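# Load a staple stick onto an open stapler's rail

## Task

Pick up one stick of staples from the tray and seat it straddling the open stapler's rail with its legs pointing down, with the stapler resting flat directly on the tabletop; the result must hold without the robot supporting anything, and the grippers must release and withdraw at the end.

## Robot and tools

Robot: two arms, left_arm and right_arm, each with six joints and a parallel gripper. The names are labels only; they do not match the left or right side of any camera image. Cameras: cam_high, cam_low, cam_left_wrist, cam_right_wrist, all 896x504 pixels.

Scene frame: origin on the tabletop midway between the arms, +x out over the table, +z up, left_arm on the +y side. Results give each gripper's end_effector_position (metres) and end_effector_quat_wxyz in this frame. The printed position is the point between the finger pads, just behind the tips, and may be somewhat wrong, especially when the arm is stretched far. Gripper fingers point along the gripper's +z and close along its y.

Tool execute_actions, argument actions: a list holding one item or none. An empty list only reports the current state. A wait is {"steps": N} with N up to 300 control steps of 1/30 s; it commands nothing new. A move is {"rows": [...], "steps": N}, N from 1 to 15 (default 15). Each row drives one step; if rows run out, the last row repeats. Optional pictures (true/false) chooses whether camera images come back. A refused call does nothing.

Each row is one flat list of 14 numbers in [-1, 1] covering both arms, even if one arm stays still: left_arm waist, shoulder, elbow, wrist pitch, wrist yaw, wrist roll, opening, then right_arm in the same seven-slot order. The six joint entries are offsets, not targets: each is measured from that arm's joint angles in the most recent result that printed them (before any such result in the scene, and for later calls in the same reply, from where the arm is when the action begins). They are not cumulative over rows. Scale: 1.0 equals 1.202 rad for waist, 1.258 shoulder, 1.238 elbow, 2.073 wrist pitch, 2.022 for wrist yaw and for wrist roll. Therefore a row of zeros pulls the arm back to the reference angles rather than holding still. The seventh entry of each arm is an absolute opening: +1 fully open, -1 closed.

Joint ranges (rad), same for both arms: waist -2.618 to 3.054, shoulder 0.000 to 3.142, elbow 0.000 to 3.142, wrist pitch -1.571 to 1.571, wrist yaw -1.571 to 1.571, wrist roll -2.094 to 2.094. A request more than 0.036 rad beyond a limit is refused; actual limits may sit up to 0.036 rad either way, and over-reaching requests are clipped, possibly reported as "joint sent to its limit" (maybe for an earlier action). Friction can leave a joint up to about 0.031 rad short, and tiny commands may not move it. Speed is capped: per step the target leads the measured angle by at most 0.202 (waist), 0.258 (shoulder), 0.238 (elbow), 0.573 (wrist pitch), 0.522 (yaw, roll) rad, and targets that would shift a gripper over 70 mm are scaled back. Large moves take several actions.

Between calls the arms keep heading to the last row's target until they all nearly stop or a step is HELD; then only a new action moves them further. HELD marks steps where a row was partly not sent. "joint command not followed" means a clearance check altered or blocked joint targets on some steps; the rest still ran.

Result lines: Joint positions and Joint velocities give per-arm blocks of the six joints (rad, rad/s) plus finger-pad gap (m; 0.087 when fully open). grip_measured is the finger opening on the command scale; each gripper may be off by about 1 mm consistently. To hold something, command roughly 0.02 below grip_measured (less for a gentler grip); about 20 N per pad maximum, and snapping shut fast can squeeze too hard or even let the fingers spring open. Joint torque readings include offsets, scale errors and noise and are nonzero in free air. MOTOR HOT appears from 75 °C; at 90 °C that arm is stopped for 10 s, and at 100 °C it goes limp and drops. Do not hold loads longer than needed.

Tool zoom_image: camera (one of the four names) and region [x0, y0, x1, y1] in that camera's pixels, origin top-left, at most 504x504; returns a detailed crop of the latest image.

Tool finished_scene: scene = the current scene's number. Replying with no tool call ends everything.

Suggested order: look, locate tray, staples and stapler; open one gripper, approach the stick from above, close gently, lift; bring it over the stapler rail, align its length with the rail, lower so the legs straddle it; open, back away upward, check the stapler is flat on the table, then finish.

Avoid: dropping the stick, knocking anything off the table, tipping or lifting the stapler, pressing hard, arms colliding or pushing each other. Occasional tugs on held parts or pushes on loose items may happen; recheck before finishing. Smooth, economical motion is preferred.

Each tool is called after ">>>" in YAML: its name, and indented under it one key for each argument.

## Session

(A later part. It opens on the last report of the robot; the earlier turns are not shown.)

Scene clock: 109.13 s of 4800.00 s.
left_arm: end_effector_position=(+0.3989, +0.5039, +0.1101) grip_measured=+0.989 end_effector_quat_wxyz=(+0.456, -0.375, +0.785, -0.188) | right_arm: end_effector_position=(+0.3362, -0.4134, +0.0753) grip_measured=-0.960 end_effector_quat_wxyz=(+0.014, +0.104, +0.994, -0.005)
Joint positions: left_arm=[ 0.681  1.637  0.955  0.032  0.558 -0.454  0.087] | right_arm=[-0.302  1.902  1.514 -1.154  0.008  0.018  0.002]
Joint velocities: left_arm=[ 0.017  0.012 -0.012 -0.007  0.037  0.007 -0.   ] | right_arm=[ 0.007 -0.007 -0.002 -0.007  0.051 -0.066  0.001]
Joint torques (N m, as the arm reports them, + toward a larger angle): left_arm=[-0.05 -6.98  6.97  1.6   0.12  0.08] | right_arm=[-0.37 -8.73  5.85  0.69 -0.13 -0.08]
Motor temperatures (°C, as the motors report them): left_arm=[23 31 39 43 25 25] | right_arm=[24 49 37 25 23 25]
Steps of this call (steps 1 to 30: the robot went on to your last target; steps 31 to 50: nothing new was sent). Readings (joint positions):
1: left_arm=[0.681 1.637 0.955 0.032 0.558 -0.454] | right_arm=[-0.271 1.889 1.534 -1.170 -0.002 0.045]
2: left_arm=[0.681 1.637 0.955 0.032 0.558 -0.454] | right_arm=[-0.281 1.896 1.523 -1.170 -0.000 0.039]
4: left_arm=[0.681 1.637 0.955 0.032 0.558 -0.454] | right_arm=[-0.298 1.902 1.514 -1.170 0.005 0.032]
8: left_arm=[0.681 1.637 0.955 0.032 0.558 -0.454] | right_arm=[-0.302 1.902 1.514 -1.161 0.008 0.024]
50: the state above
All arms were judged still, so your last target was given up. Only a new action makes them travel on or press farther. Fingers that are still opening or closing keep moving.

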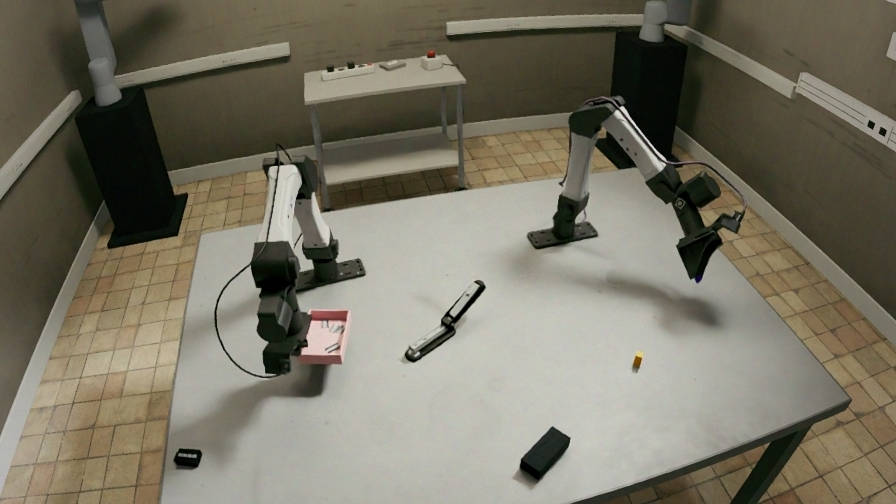

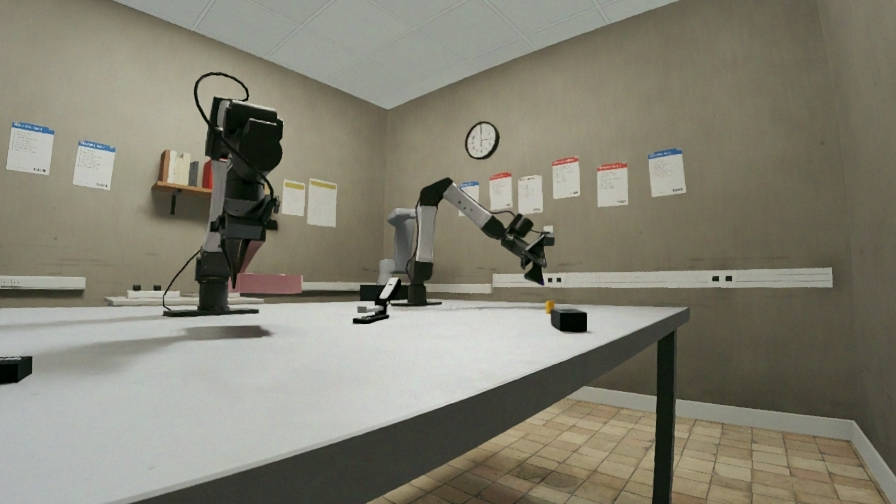

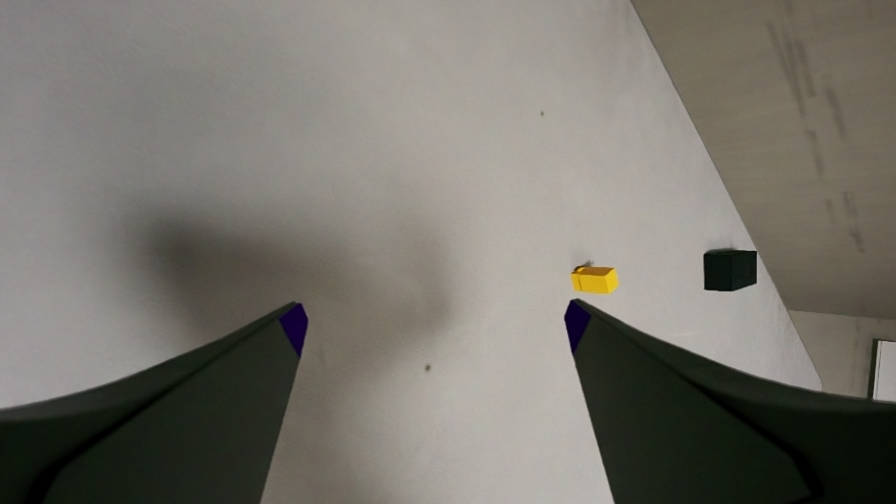

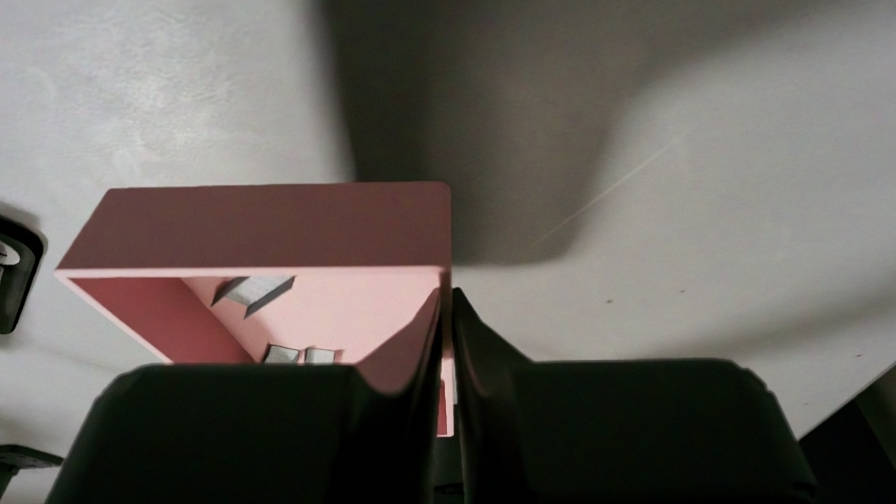

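>>> execute_actions:
  actions:
    - {"rows":[[0,0,0,0,0,0,1,0,0,0,0.1,0,0,-1],[0,0,0,0,0,0,1,0,0,0,0.15,0,0,-1],[0,0,0,0,0,0,1,0,0,0,0.2,0,0,-1],[0,0,0,0,0,0,1,0,0,0,0.25,0,0,-1],[0,0,0,0,0,0,1,0,0,0,0.3,0,0,-1],[0,0,0,0,0,0,1,0,0,0,0.35,0,0,-1],[0,0,0,0,0,0,1,0,0,0,0.4,0,0,-1],[0,0,0,0,0,0,1,0,0,-0.05,0.45,0,0,-1],[0,0,0,0,0,0,1,0,0,-0.1,0.5,0,0,-1],[0,0,0,0,0,0,1,0,0,-0.15,0.55,0,0,-1],[0,0,0,0,0,0,1,0,0,-0.2,0.6,0,0,-1],[0,0,0,0,0,0,1,0,0,-0.25,0.65,0,0,-1],[0,0,0,0,0,0,1,0,0,-0.3,0.7,0,0,-1]],"steps":15}
  pictures: false

>>> execute_actions:
  actions:
    - {"steps":30}

Scene clock: 120.00 s of 4800.00 s.
left_arm: end_effector_position=(+0.3989, +0.5039, +0.1101) grip_measured=+0.989 end_effector_quat_wxyz=(+0.456, -0.375, +0.785, -0.188) | right_arm: end_effector_position=(+0.5100, -0.4471, +0.0595) grip_measured=-0.960 end_effector_quat_wxyz=(+0.426, +0.096, +0.898, -0.041)
Joint positions: left_arm=[ 0.681  1.637  0.955  0.032  0.558 -0.454  0.087] | right_arm=[-0.302  1.902  1.195  0.022  0.009  0.018  0.002]
Joint velocities: left_arm=[-0.002  0.007 -0.012 -0.037 -0.007 -0.007 -0.001] | right_arm=[ 0.002  0.002 -0.965  1.37  -0.007  0.007  0.   ]
Joint torques (N m, as the arm reports them, + toward a larger angle): left_arm=[-0.01 -6.92  6.95  1.58  0.1   0.08] | right_arm=[-0.25 -9.24  8.13  2.8  -0.16  0.01]
Motor temperatures (°C, as the motors report them): left_arm=[23 31 39 43 25 25] | right_arm=[24 47 37 26 23 25]
Steps of this call (steps 1 to 90: nothing new was sent; then 7.37 s passed at rest; steps 91 to 105: all 15 steps of this action). Readings (joint positions):
91: left_arm=[0.681 1.637 0.955 0.032 0.558 -0.454] | right_arm=[-0.302 1.902 1.514 -1.139 0.008 0.018]
92: left_arm=[0.681 1.637 0.955 0.032 0.558 -0.454] | right_arm=[-0.302 1.902 1.514 -1.100 0.008 0.018]
94: left_arm=[0.681 1.637 0.955 0.032 0.558 -0.454] | right_arm=[-0.302 1.902 1.514 -0.977 0.008 0.018]
98: left_arm=[0.681 1.637 0.955 0.032 0.558 -0.454] | right_arm=[-0.302 1.902 1.508 -0.691 0.008 0.018]
105: the state above

Scene clock: 121.00 s of 4800.00 s.
left_arm: end_effector_position=(+0.3989, +0.5039, +0.1101) grip_measured=+0.989 end_effector_quat_wxyz=(+0.456, -0.375, +0.785, -0.188) | right_arm: end_effector_position=(+0.5380, -0.4525, +0.0858) grip_measured=-0.960 end_effector_quat_wxyz=(+0.511, +0.092, +0.853, -0.048)
Joint positions: left_arm=[ 0.681  1.637  0.955  0.032  0.558 -0.454  0.087] | right_arm=[-0.302  1.902  1.153  0.257  0.009  0.018  0.002]
Joint velocities: left_arm=[ 0.007  0.002  0.002  0.007  0.051 -0.022  0.   ] | right_arm=[-0.007 -0.002  0.002  0.081 -0.051 -0.037 -0.001]
Joint torques (N m, as the arm reports them, + toward a larger angle): left_arm=[ 0.05 -6.94  7.05  1.59  0.12  0.1 ] | right_arm=[-0.31 -9.27  6.72  2.67 -0.16  0.02]
Motor temperatures (°C, as the motors report them): left_arm=[23 31 39 43 25 25] | right_arm=[24 47 37 26 23 25]
Steps of this call (steps 1 to 30: the robot went on to your last target). Readings (joint positions):
1: left_arm=[0.681 1.637 0.955 0.032 0.558 -0.454] | right_arm=[-0.302 1.902 1.170 0.062 0.009 0.018]
2: left_arm=[0.681 1.637 0.955 0.032 0.558 -0.454] | right_arm=[-0.302 1.902 1.158 0.093 0.009 0.018]
4: left_arm=[0.681 1.637 0.955 0.032 0.558 -0.454] | right_arm=[-0.302 1.902 1.153 0.144 0.009 0.018]
8: left_arm=[0.681 1.637 0.955 0.032 0.558 -0.454] | right_arm=[-0.302 1.902 1.153 0.219 0.009 0.018]
30: the state above
All arms were judged still, so your last target was given up. Only a new action makes them travel on or press farther. Fingers that are still opening or closing keep moving.

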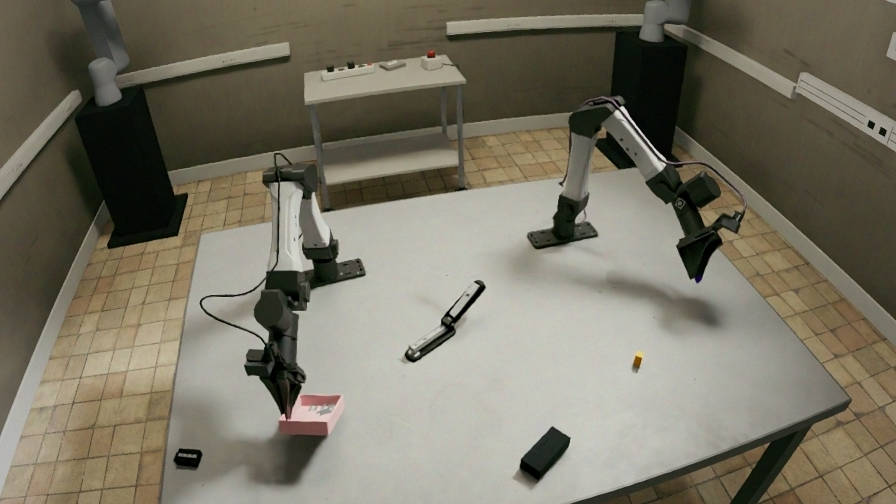

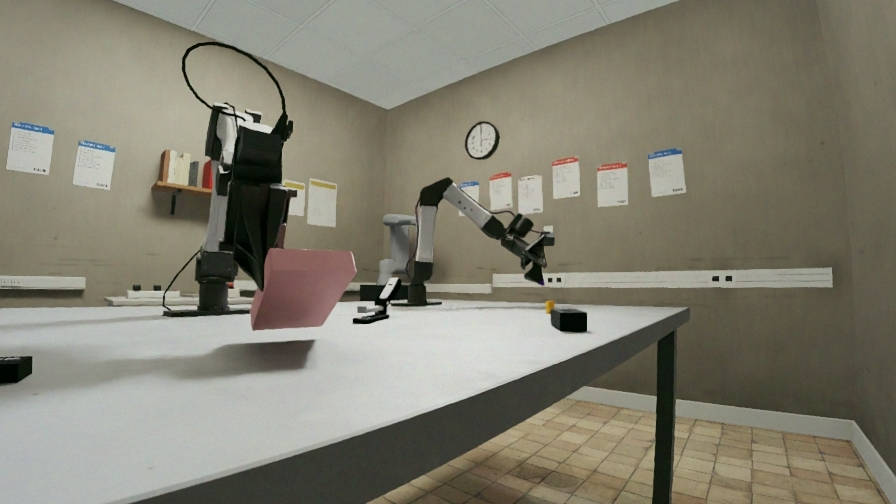

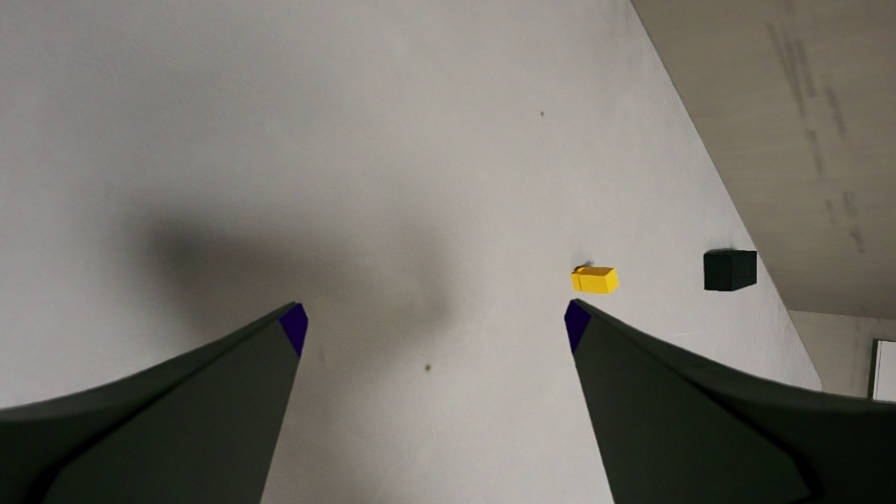

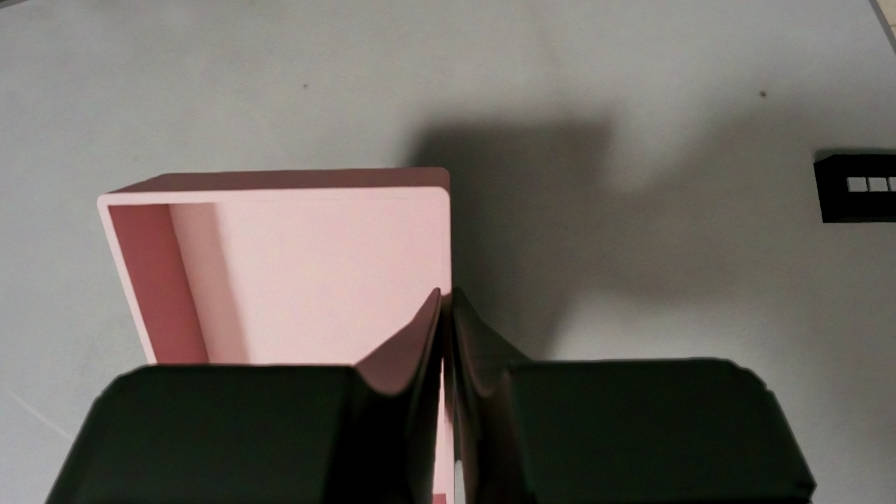

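>>> execute_actions:
  actions:
    - {"rows":[[0,0,0,0,0,0,1,0,-0.4,-0.4,0.1,0,0,-1],[0,0,0,0,0,0,1,0,-0.4,-0.4,0.15,0,0,-1],[0,0,0,0,0,0,1,0,-0.4,-0.4,0.2,0,0,-1],[0,0,0,0,0,0,1,0,-0.4,-0.4,0.25,0,0,-1],[0,0,0,0,0,0,1,0,-0.4,-0.4,0.3,0,0,-1],[0,0,0,0,0,0,1,0,-0.4,-0.4,0.35,0,0,-1],[0,0,0,0,0,0,1,0,-0.4,-0.4,0.4,0,0,-1],[0,0,0,0,0,0,1,0,-0.4,-0.4,0.45,0,0,-1],[0,0,0,0,0,0,1,0,-0.4,-0.4,0.5,0,0,-1],[0,0,0,0,0,0,1,0,-0.4,-0.4,0.55,0,0,-1],[0,0,0,0,0,0,1,0,-0.4,-0.4,0.6,0,0,-1]],"steps":15}
  pictures: false

>>> execute_actions:
  actions:
    - {"steps":40}

Scene clock: 131.07 s of 4800.00 s.
left_arm: end_effector_position=(+0.3989, +0.5039, +0.1101) grip_measured=+0.989 end_effector_quat_wxyz=(+0.456, -0.375, +0.785, -0.188) | right_arm: end_effector_position=(+0.4693, -0.4393, +0.2910) grip_measured=-0.960 end_effector_quat_wxyz=(+0.808, +0.064, +0.582, -0.073)
Joint positions: left_arm=[ 0.681  1.637  0.955  0.032  0.558 -0.454  0.087] | right_arm=[-0.302  1.444  0.692  1.071  0.009  0.017  0.002]
Joint velocities: left_arm=[ 0.012 -0.027  0.012 -0.007  0.007 -0.066 -0.   ] | right_arm=[ 0.002 -0.061 -0.066  1.795 -0.007 -0.007 -0.001]
Joint torques (N m, as the arm reports them, + toward a larger angle): left_arm=[ 0.04 -6.95  6.99  1.61  0.12  0.1 ] | right_arm=[-0.28 -7.61  5.7   2.4  -0.16  0.01]
Motor temperatures (°C, as the motors report them): left_arm=[23 32 40 43 25 25] | right_arm=[24 46 37 29 23 25]
Steps of this call (steps 1 to 90: nothing new was sent; then 6.57 s passed at rest; steps 91 to 105: all 15 steps of this action). Readings (joint positions):
91: left_arm=[0.681 1.637 0.955 0.032 0.558 -0.454] | right_arm=[-0.302 1.873 1.110 0.295 0.009 0.018]
92: left_arm=[0.681 1.637 0.955 0.032 0.558 -0.454] | right_arm=[-0.302 1.808 1.024 0.333 0.009 0.018]
94: left_arm=[0.681 1.637 0.955 0.032 0.558 -0.454] | right_arm=[-0.302 1.660 0.860 0.420 0.009 0.017]
98: left_arm=[0.681 1.637 0.955 0.032 0.558 -0.454] | right_arm=[-0.302 1.485 0.719 0.632 0.009 0.017]
105: the state above

Scene clock: 132.40 s of 4800.00 s.
left_arm: end_effector_position=(+0.3989, +0.5039, +0.1101) grip_measured=+0.989 end_effector_quat_wxyz=(+0.456, -0.375, +0.785, -0.188) | right_arm: end_effector_position=(+0.4304, -0.4318, +0.3865) grip_measured=-0.960 end_effector_quat_wxyz=(+0.907, +0.047, +0.410, -0.081)
Joint positions: left_arm=[ 0.681  1.637  0.955  0.032  0.558 -0.454  0.087] | right_arm=[-0.302  1.42   0.679  1.46   0.009  0.017  0.002]
Joint velocities: left_arm=[ 0.022 -0.002 -0.002  0.081  0.081 -0.037  0.   ] | right_arm=[ 0.012  0.007 -0.007 -0.037  0.007  0.051 -0.001]
Joint torques (N m, as the arm reports them, + toward a larger angle): left_arm=[-0.06 -6.77  6.94  1.58  0.11  0.09] | right_arm=[-0.3  -6.31  5.01  1.91 -0.17  0.02]
Motor temperatures (°C, as the motors report them): left_arm=[23 32 40 43 25 25] | right_arm=[24 45 37 30 23 25]
Steps of this call (steps 1 to 30: the robot went on to your last target; steps 31 to 40: nothing new was sent). Readings (joint positions):
1: left_arm=[0.681 1.637 0.955 0.032 0.558 -0.454] | right_arm=[-0.302 1.442 0.690 1.131 0.009 0.017]
2: left_arm=[0.681 1.637 0.955 0.032 0.558 -0.454] | right_arm=[-0.302 1.439 0.686 1.189 0.009 0.017]
4: left_arm=[0.681 1.637 0.955 0.032 0.558 -0.454] | right_arm=[-0.302 1.430 0.680 1.290 0.009 0.017]
8: left_arm=[0.681 1.637 0.955 0.032 0.558 -0.454] | right_arm=[-0.302 1.420 0.679 1.404 0.009 0.017]
40: the state above
All arms were judged still, so your last target was given up. Only a new action makes them travel on or press farther. Fingers that are still opening or closing keep moving.

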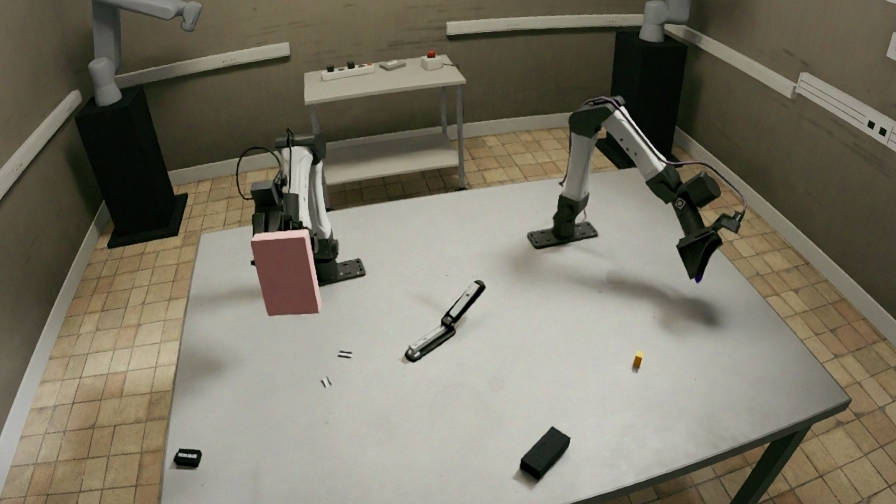

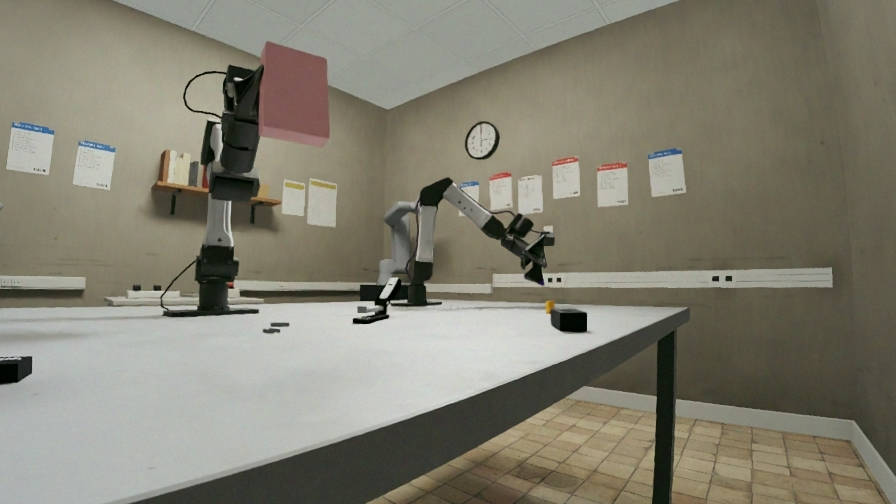

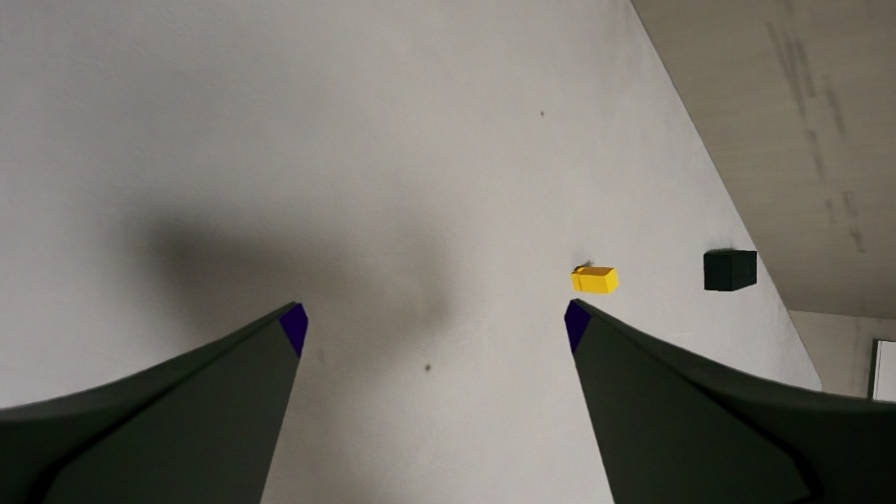

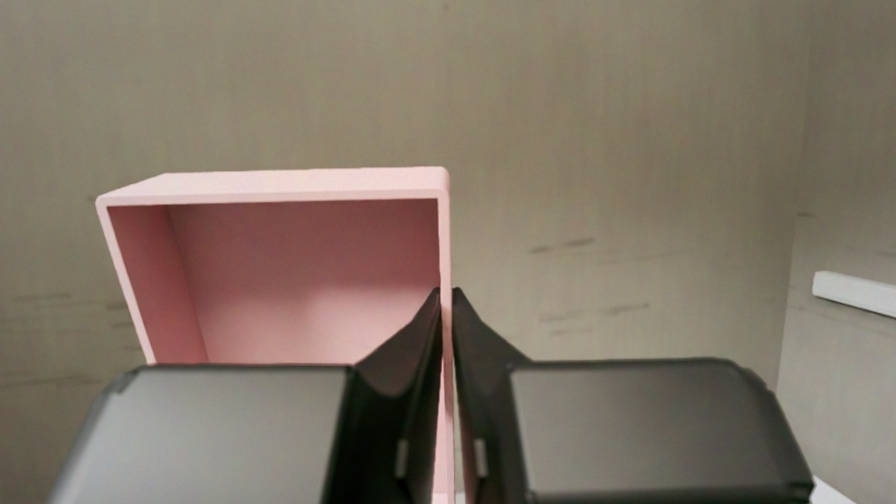

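>>> execute_actions:
  actions:
    - {"rows":[[0,0,0,0,0,0,1,0,0,0.35,0,0,0,-1]],"steps":15}
  pictures: false

>>> execute_actions:
  actions:
    - {"steps":40}

Scene clock: 142.63 s of 4800.00 s.
left_arm: end_effector_position=(+0.3989, +0.5039, +0.1101) grip_measured=+0.989 end_effector_quat_wxyz=(+0.456, -0.375, +0.785, -0.188) | right_arm: end_effector_position=(+0.3939, -0.4247, +0.5579) grip_measured=-0.960 end_effector_quat_wxyz=(+0.971, +0.027, +0.223, -0.086)
Joint positions: left_arm=[ 0.681  1.637  0.955  0.032  0.558 -0.454  0.087] | right_arm=[-0.302  1.426  1.094  1.45   0.009  0.017  0.002]
Joint velocities: left_arm=[-0.017 -0.002  0.007 -0.051 -0.051  0.022  0.   ] | right_arm=[-0.002  0.007 -0.007 -0.007 -0.022 -0.095 -0.001]
Joint torques (N m, as the arm reports them, + toward a larger angle): left_arm=[-0.01 -6.96  7.02  1.59  0.15  0.08] | right_arm=[-0.29 -5.08  8.49  0.74 -0.17  0.02]
Motor temperatures (°C, as the motors report them): left_arm=[23 32 40 43 25 25] | right_arm=[24 43 36 30 23 25]
Steps of this call (steps 1 to 90: nothing new was sent; then 6.73 s passed at rest; steps 91 to 105: all 15 steps of this action). Readings (joint positions):
91: left_arm=[0.681 1.637 0.955 0.032 0.558 -0.454] | right_arm=[-0.302 1.422 0.699 1.453 0.009 0.017]
92: left_arm=[0.681 1.637 0.955 0.032 0.558 -0.454] | right_arm=[-0.302 1.428 0.742 1.436 0.009 0.017]
94: left_arm=[0.681 1.637 0.955 0.032 0.558 -0.454] | right_arm=[-0.302 1.431 0.840 1.425 0.009 0.017]
98: left_arm=[0.681 1.637 0.955 0.032 0.558 -0.454] | right_arm=[-0.302 1.431 1.033 1.426 0.009 0.017]
105: the state above

Scene clock: 143.97 s of 4800.00 s.
left_arm: end_effector_position=(+0.3989, +0.5039, +0.1101) grip_measured=+0.989 end_effector_quat_wxyz=(+0.456, -0.375, +0.785, -0.188) | right_arm: end_effector_position=(+0.3939, -0.4247, +0.5579) grip_measured=-0.960 end_effector_quat_wxyz=(+0.971, +0.027, +0.223, -0.086)
Joint positions: left_arm=[ 0.681  1.637  0.955  0.032  0.558 -0.454  0.087] | right_arm=[-0.302  1.426  1.094  1.45   0.009  0.017  0.002]
Joint velocities: left_arm=[-0.022 -0.017  0.017  0.007 -0.007  0.051 -0.   ] | right_arm=[ 0.007 -0.007 -0.007  0.007  0.037  0.007  0.001]
Joint torques (N m, as the arm reports them, + toward a larger angle): left_arm=[ 0.08 -6.94  6.91  1.58  0.13  0.11] | right_arm=[-0.31 -5.1   8.48  0.74 -0.16  0.02]
Motor temperatures (°C, as the motors report them): left_arm=[23 32 40 43 25 25] | right_arm=[24 42 37 30 23 25]
Steps of this call (steps 1 to 15: the robot went on to your last target; steps 16 to 40: nothing new was sent). Readings (joint positions):
1: left_arm=[0.681 1.637 0.955 0.032 0.558 -0.454] | right_arm=[-0.302 1.426 1.094 1.450 0.009 0.017]
2: left_arm=[0.681 1.637 0.955 0.032 0.558 -0.454] | right_arm=[-0.302 1.426 1.094 1.450 0.009 0.017]
4: left_arm=[0.681 1.637 0.955 0.032 0.558 -0.454] | right_arm=[-0.302 1.426 1.094 1.450 0.009 0.017]
8: left_arm=[0.681 1.637 0.955 0.032 0.558 -0.454] | right_arm=[-0.302 1.426 1.094 1.450 0.009 0.017]
40: the state above
All arms were judged still, so your last target was given up. Only a new action makes them travel on or press farther. Fingers that are still opening or closing keep moving.

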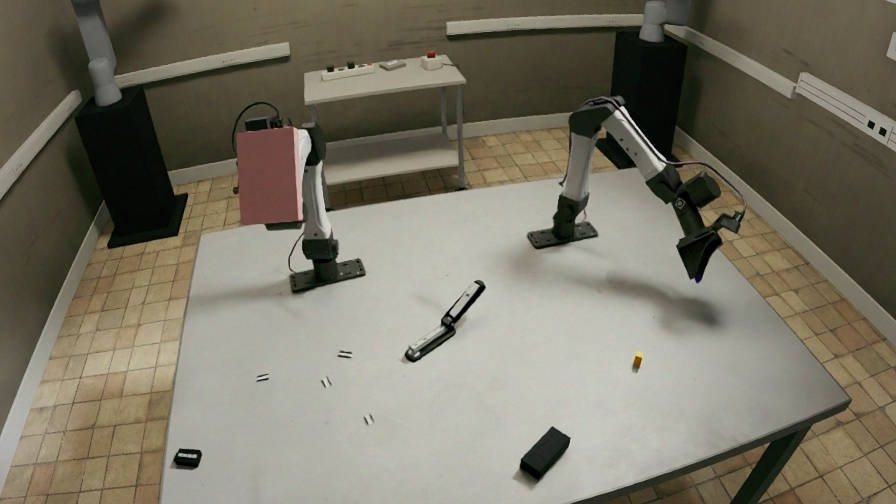

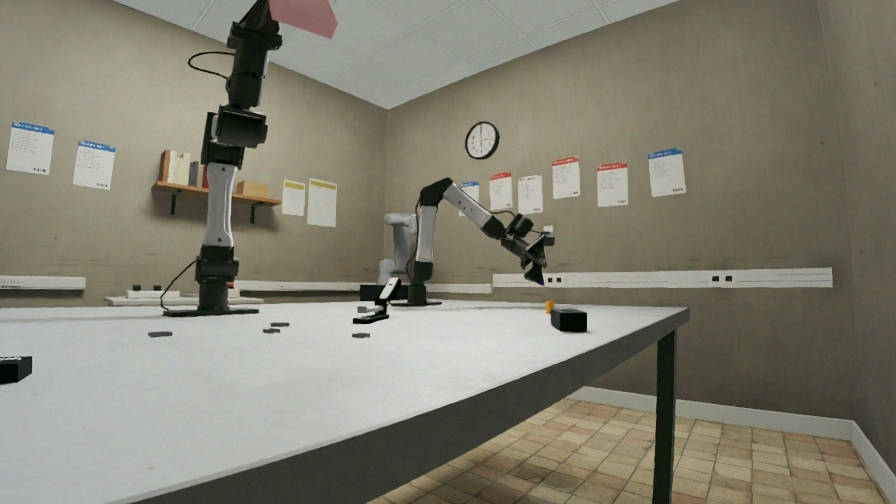

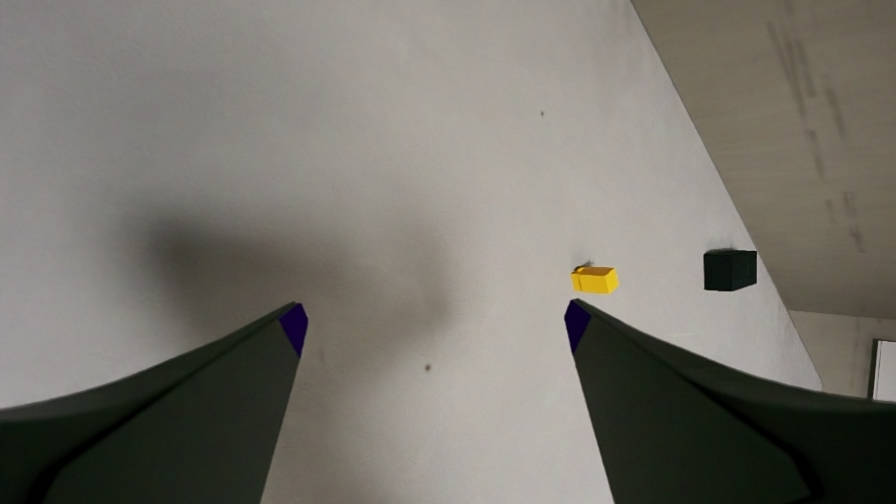

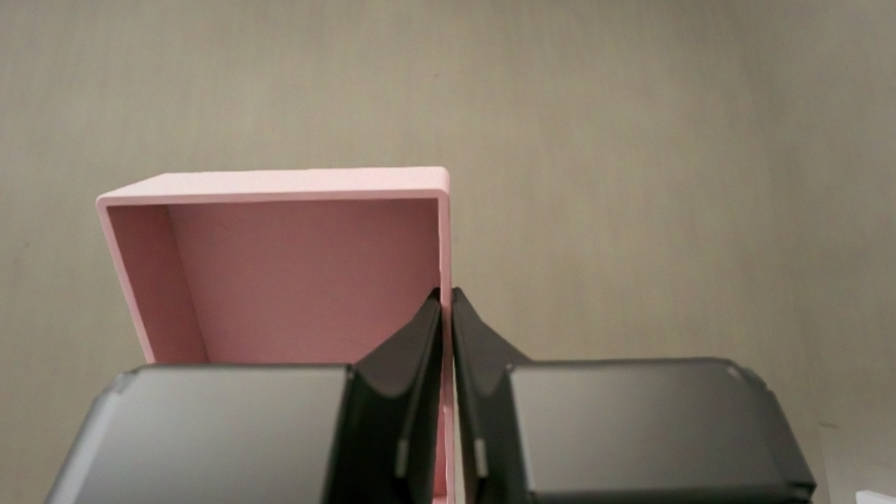

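>>> zoom_image:
  camera: "cam_high"
  region: [230, 320, 430, 450]

Region (230, 320, 430, 450) of cam_high's 896x504 image, scaled by 2.520, with more detail than that image has; it fills the top 328 rows of this view, and the rest is white.

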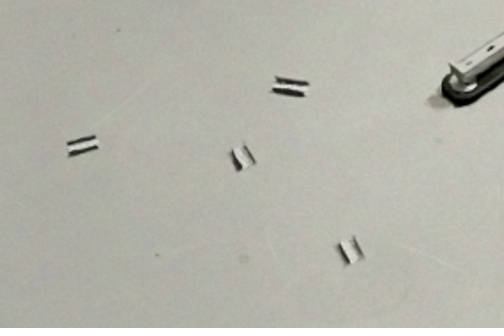

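>>> execute_actions:
  actions:
    - {"rows":[[0,0,0,0,0,0,1,-0.45,0.3,0.33,-1.0,0,0,-1]],"steps":15}
  pictures: false

>>> execute_actions:
  actions:
    - {"steps":60}
  pictures: false

>>> execute_actions:
  actions:
    - {"rows":[[0,0,0,0,0,0,1,0,0.08,0,-0.26,0,0,-1]],"steps":15}
  pictures: false

>>> execute_actions:
  actions:
    - {"steps":40}

Scene clock: 171.20 s of 4800.00 s.
left_arm: end_effector_position=(+0.3989, +0.5039, +0.1101) grip_measured=+0.989 end_effector_quat_wxyz=(+0.456, -0.375, +0.785, -0.188) | right_arm: end_effector_position=(+0.4931, -0.6596, +0.4107) grip_measured=-0.960 end_effector_quat_wxyz=(+0.809, +0.157, +0.516, -0.233)
Joint positions: left_arm=[ 0.681  1.637  0.955  0.032  0.558 -0.454  0.087] | right_arm=[-0.692  1.756  1.402  0.785 -0.004  0.017  0.002]
Joint velocities: left_arm=[ 0.002  0.002 -0.002  0.066 -0.081 -0.007  0.001] | right_arm=[-0.935  0.291  0.286 -1.897 -0.066 -0.081  0.   ]
Joint torques (N m, as the arm reports them, + toward a larger angle): left_arm=[-0.07 -6.98  6.98  1.59  0.12  0.09] | right_arm=[-1.05 -8.29 10.9   2.25 -0.09  0.01]
Motor temperatures (°C, as the motors report them): left_arm=[23 32 40 44 25 25] | right_arm=[24 37 39 27 23 25]
Steps of this call (steps 1 to 90: nothing new was sent; then 23.73 s passed at rest; steps 91 to 105: all 15 steps of this action). Readings (joint positions):
91: left_arm=[0.681 1.637 0.955 0.032 0.558 -0.454] | right_arm=[-0.311 1.435 1.107 1.434 0.003 0.017]
92: left_arm=[0.681 1.637 0.955 0.032 0.558 -0.454] | right_arm=[-0.331 1.453 1.136 1.404 0.000 0.017]
94: left_arm=[0.681 1.637 0.955 0.032 0.558 -0.454] | right_arm=[-0.381 1.503 1.191 1.333 -0.000 0.017]
98: left_arm=[0.681 1.637 0.955 0.032 0.558 -0.454] | right_arm=[-0.481 1.619 1.291 1.169 -0.002 0.017]
105: the state above

Scene clock: 173.20 s of 4800.00 s.
left_arm: end_effector_position=(+0.3989, +0.5039, +0.1101) grip_measured=+0.989 end_effector_quat_wxyz=(+0.456, -0.375, +0.785, -0.188) | right_arm: end_effector_position=(+0.3465, -0.6492, +0.1180) grip_measured=-0.960 end_effector_quat_wxyz=(+0.282, +0.353, +0.885, -0.112)
Joint positions: left_arm=[ 0.681  1.637  0.955  0.032  0.558 -0.454  0.087] | right_arm=[-0.849  1.798  1.458 -0.615  0.012  0.017  0.002]
Joint velocities: left_arm=[ 0.002 -0.022 -0.002  0.037 -0.095  0.022  0.   ] | right_arm=[-0.007  0.007  0.002 -0.081  0.022  0.007  0.   ]
Joint torques (N m, as the arm reports them, + toward a larger angle): left_arm=[-0.03 -6.96  6.95  1.58  0.14  0.1 ] | right_arm=[ 0.18 -8.22 11.67  1.59 -0.18  0.02]
Motor temperatures (°C, as the motors report them): left_arm=[23 32 40 44 25 25] | right_arm=[24 38 39 28 23 25]
Steps of this call (steps 1 to 45: the robot went on to your last target; steps 46 to 60: nothing new was sent). Readings (joint positions):
1: left_arm=[0.681 1.637 0.955 0.032 0.558 -0.454] | right_arm=[-0.724 1.766 1.411 0.718 -0.004 0.017]
2: left_arm=[0.681 1.637 0.955 0.032 0.558 -0.454] | right_arm=[-0.755 1.774 1.421 0.644 -0.003 0.017]
4: left_arm=[0.681 1.637 0.955 0.032 0.558 -0.454] | right_arm=[-0.806 1.785 1.441 0.479 0.002 0.017]
8: left_arm=[0.681 1.637 0.955 0.032 0.558 -0.454] | right_arm=[-0.849 1.790 1.458 0.134 0.011 0.017]
60: the state above
All arms were judged still, so your last target was given up. Only a new action makes them travel on or press farther. Fingers that are still opening or closing keep moving.

Scene clock: 173.70 s of 4800.00 s.
left_arm: end_effector_position=(+0.3989, +0.5039, +0.1101) grip_measured=+0.989 end_effector_quat_wxyz=(+0.456, -0.375, +0.785, -0.188) | right_arm: end_effector_position=(+0.2537, -0.5648, +0.0623) grip_measured=-0.960 end_effector_quat_wxyz=(+0.004, +0.369, +0.930, -0.008)
Joint positions: left_arm=[ 0.681  1.637  0.955  0.032  0.558 -0.454  0.087] | right_arm=[-0.849  1.906  1.463 -1.116  0.012  0.017  0.002]
Joint velocities: left_arm=[ 0.002  0.012 -0.007 -0.051  0.037 -0.051 -0.   ] | right_arm=[-0.007 -0.012  0.007 -0.037 -0.022 -0.022 -0.002]
Joint torques (N m, as the arm reports them, + toward a larger angle): left_arm=[-0.06 -6.95  7.02  1.59  0.12  0.07] | right_arm=[-0.3  -9.09  6.26  0.23 -0.15  0.02]
Motor temperatures (°C, as the motors report them): left_arm=[23 32 40 44 25 25] | right_arm=[24 38 39 28 23 25]
Steps of this call (steps 1 to 15: all 15 steps of this action). Readings (joint positions):
1: left_arm=[0.681 1.637 0.955 0.032 0.558 -0.454] | right_arm=[-0.849 1.803 1.462 -0.646 0.012 0.017]
2: left_arm=[0.681 1.637 0.955 0.032 0.558 -0.454] | right_arm=[-0.849 1.808 1.463 -0.698 0.012 0.017]
4: left_arm=[0.681 1.637 0.955 0.032 0.558 -0.454] | right_arm=[-0.849 1.835 1.463 -0.823 0.012 0.017]
8: left_arm=[0.681 1.637 0.955 0.032 0.558 -0.454] | right_arm=[-0.849 1.900 1.463 -1.023 0.012 0.017]
15: the state above

Scene clock: 175.03 s of 4800.00 s.
left_arm: end_effector_position=(+0.3989, +0.5039, +0.1101) grip_measured=+0.989 end_effector_quat_wxyz=(+0.456, -0.375, +0.785, -0.188) | right_arm: end_effector_position=(+0.2509, -0.5623, +0.0629) grip_measured=-0.960 end_effector_quat_wxyz=(-0.003, +0.369, +0.930, -0.005)
Joint positions: left_arm=[ 0.681  1.637  0.955  0.032  0.558 -0.454  0.087] | right_arm=[-0.849  1.906  1.463 -1.132  0.012  0.017  0.002]
Joint velocities: left_arm=[-0.007 -0.027 -0.012 -0.022 -0.051  0.022 -0.   ] | right_arm=[ 0.002  0.002 -0.002 -0.11   0.022  0.037 -0.001]
Joint torques (N m, as the arm reports them, + toward a larger angle): left_arm=[ 0.01 -6.97  7.02  1.59  0.12  0.09] | right_arm=[-0.29 -9.09  6.22  0.18 -0.15  0.02]
Motor temperatures (°C, as the motors report them): left_arm=[23 32 40 44 25 25] | right_arm=[24 38 39 28 23 25]
Steps of this call (steps 1 to 30: the robot went on to your last target; steps 31 to 40: nothing new was sent). Readings (joint positions):
1: left_arm=[0.681 1.637 0.955 0.032 0.558 -0.454] | right_arm=[-0.849 1.906 1.463 -1.119 0.012 0.017]
2: left_arm=[0.681 1.637 0.955 0.032 0.558 -0.454] | right_arm=[-0.849 1.906 1.463 -1.122 0.012 0.017]
4: left_arm=[0.681 1.637 0.955 0.032 0.558 -0.454] | right_arm=[-0.849 1.906 1.463 -1.126 0.012 0.017]
8: left_arm=[0.681 1.637 0.955 0.032 0.558 -0.454] | right_arm=[-0.849 1.906 1.463 -1.130 0.012 0.017]
40: the state above
All arms were judged still, so your last target was given up. Only a new action makes them travel on or press farther. Fingers that are still opening or closing keep moving.

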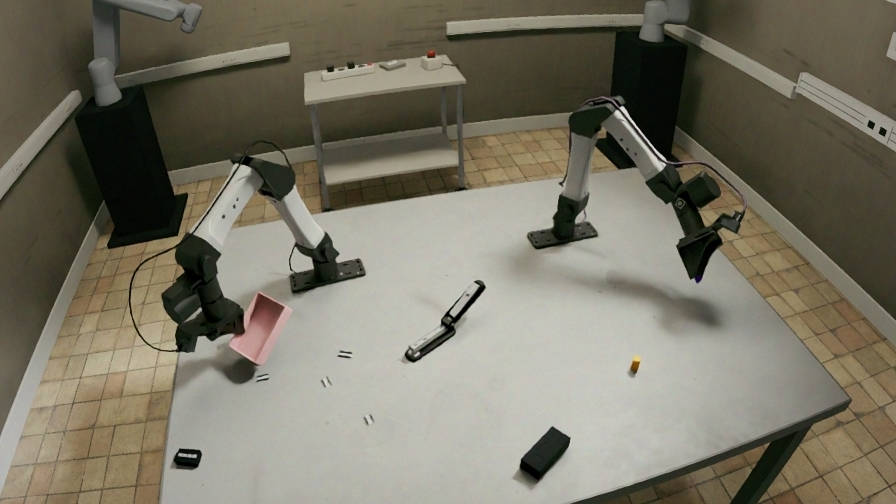

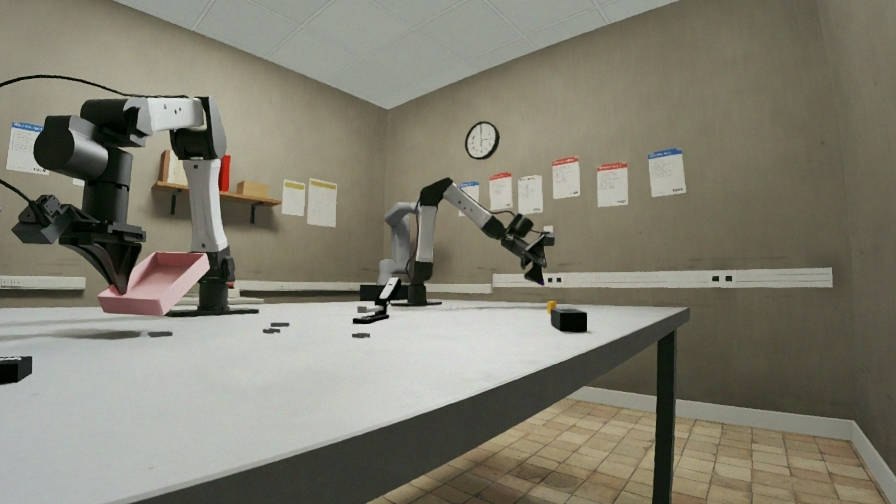

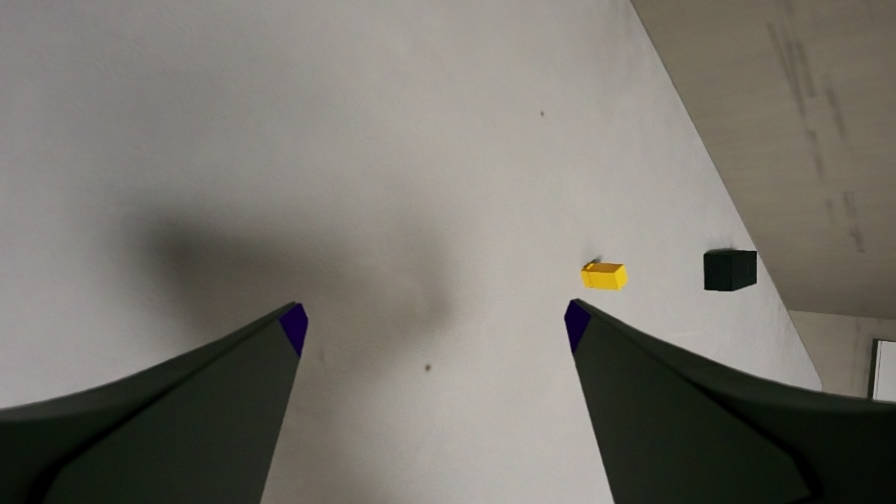

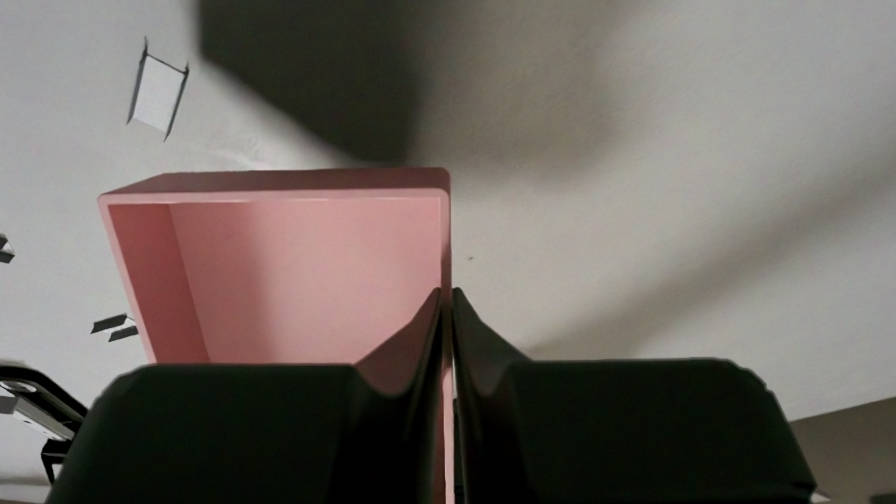

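Lower a bit and release, then lift.

>>> execute_actions:
  actions:
    - {"rows":[[0,0,0,0,0,0,1,0,0.04,-0.05,0.05,0,0,-1],[0,0,0,0,0,0,1,0,0.04,-0.05,0.05,0,0,-1],[0,0,0,0,0,0,1,0,0.04,-0.05,0.05,0,0,-1],[0,0,0,0,0,0,1,0,0.04,-0.05,0.05,0,0,-1],[0,0,0,0,0,0,1,0,0.04,-0.05,0.05,0,0,-1],[0,0,0,0,0,0,1,0,0.04,-0.05,0.05,0,0,-1],[0,0,0,0,0,0,1,0,0.04,-0.05,0.05,0,0,-1],[0,0,0,0,0,0,1,0,0.04,-0.05,0.05,0,0,-1],[0,0,0,0,0,0,1,0,0.04,-0.05,0.05,0,0,-0.5]],"steps":15}
  pictures: false

>>> execute_actions:
  actions:
    - {"rows":[[0,0,0,0,0,0,1,0,-0.12,0,-0.07,0,0,-0.5]],"steps":15}

Scene clock: 183.60 s of 4800.00 s.
left_arm: end_effector_position=(+0.3989, +0.5039, +0.1101) grip_measured=+0.989 end_effector_quat_wxyz=(+0.456, -0.375, +0.785, -0.188) | right_arm: end_effector_position=(+0.2531, -0.5643, +0.0365) grip_measured=-0.500 end_effector_quat_wxyz=(-0.008, +0.369, +0.930, -0.003)
Joint positions: left_arm=[ 0.681  1.637  0.955  0.032  0.558 -0.454  0.087] | right_arm=[-0.849  1.951  1.417 -1.05   0.012  0.017  0.022]
Joint velocities: left_arm=[-0.002 -0.017 -0.007 -0.051 -0.051 -0.037 -0.002] | right_arm=[-0.007 -0.002  0.002  0.022  0.007 -0.007  0.   ]
Joint torques (N m, as the arm reports them, + toward a larger angle): left_arm=[ 0.03 -6.84  7.    1.6   0.13  0.1 ] | right_arm=[-0.32 -8.49  5.19  0.67 -0.15  0.02]
Motor temperatures (°C, as the motors report them): left_arm=[23 32 40 44 25 25] | right_arm=[24 39 39 27 23 25]
Steps of this call (steps 1 to 90: nothing new was sent; then 5.07 s passed at rest; steps 91 to 105: all 15 steps of this action). Readings (joint positions):
91: left_arm=[0.681 1.637 0.955 0.032 0.558 -0.454] | right_arm=[-0.849 1.907 1.457 -1.120 0.012 0.017]
92: left_arm=[0.681 1.637 0.955 0.032 0.558 -0.454] | right_arm=[-0.849 1.910 1.448 -1.103 0.012 0.017]
94: left_arm=[0.681 1.637 0.955 0.032 0.558 -0.454] | right_arm=[-0.849 1.928 1.432 -1.079 0.012 0.017]
98: left_arm=[0.681 1.637 0.955 0.032 0.558 -0.454] | right_arm=[-0.849 1.951 1.417 -1.060 0.012 0.017]
105: the state above

Scene clock: 184.10 s of 4800.00 s.
left_arm: end_effector_position=(+0.3989, +0.5039, +0.1101) grip_measured=+0.989 end_effector_quat_wxyz=(+0.456, -0.375, +0.785, -0.188) | right_arm: end_effector_position=(+0.2356, -0.5483, +0.0838) grip_measured=-0.500 end_effector_quat_wxyz=(+0.003, +0.369, +0.930, -0.007)
Joint positions: left_arm=[ 0.681  1.637  0.955  0.032  0.558 -0.454  0.087] | right_arm=[-0.849  1.801  1.414 -1.174  0.012  0.017  0.022]
Joint velocities: left_arm=[-0.012  0.002  0.012 -0.066 -0.007 -0.022 -0.   ] | right_arm=[-0.012 -0.007 -0.002  0.022 -0.037 -0.007  0.   ]
Joint torques (N m, as the arm reports them, + toward a larger angle): left_arm=[-0.04 -6.91  6.95  1.62  0.11  0.08] | right_arm=[-0.31 -7.87  6.96  0.26 -0.14  0.02]
Motor temperatures (°C, as the motors report them): left_arm=[23 32 40 44 25 25] | right_arm=[24 39 39 27 23 25]
Steps of this call (steps 1 to 15: all 15 steps of this action). Readings (joint positions):
1: left_arm=[0.681 1.637 0.955 0.032 0.558 -0.454] | right_arm=[-0.849 1.939 1.416 -1.059 0.012 0.017]
2: left_arm=[0.681 1.637 0.955 0.032 0.558 -0.454] | right_arm=[-0.849 1.917 1.414 -1.084 0.012 0.017]
4: left_arm=[0.681 1.637 0.955 0.032 0.558 -0.454] | right_arm=[-0.849 1.856 1.414 -1.121 0.012 0.017]
8: left_arm=[0.681 1.637 0.955 0.032 0.558 -0.454] | right_arm=[-0.849 1.801 1.414 -1.155 0.012 0.017]
15: the state above

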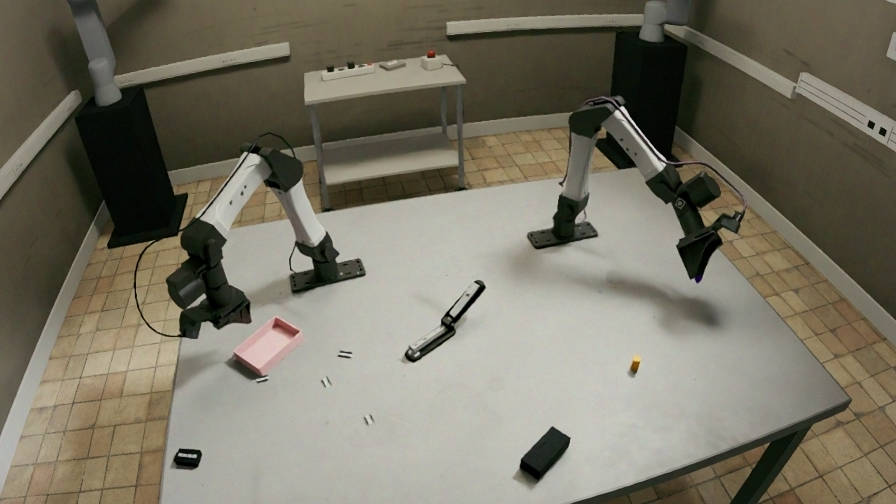

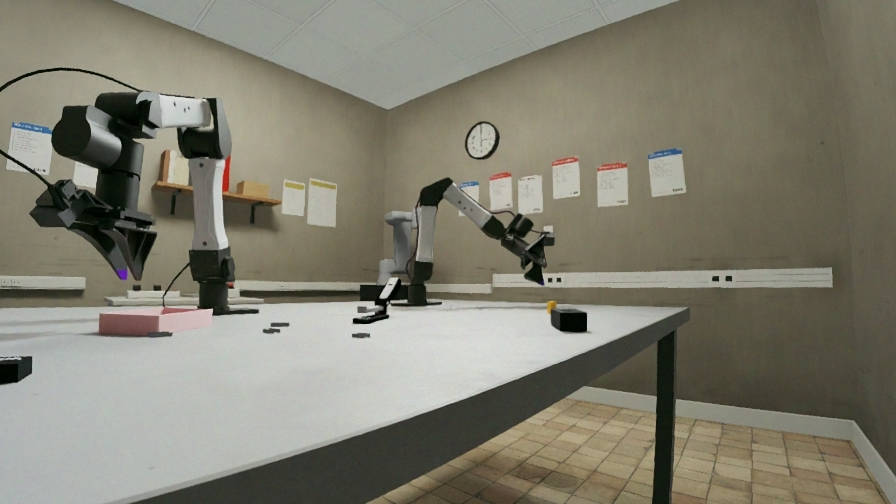

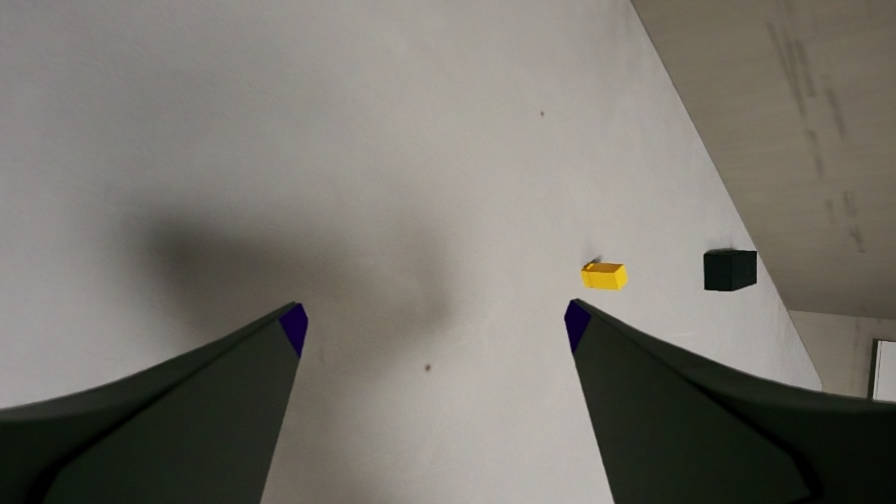

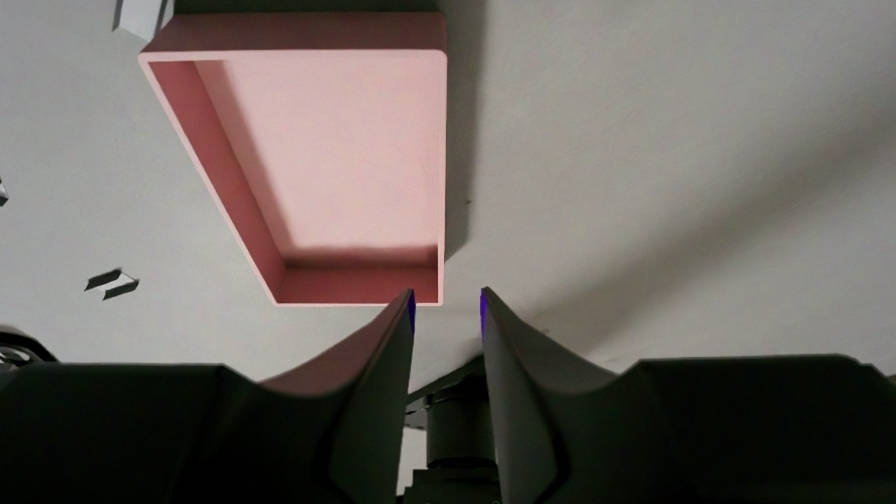

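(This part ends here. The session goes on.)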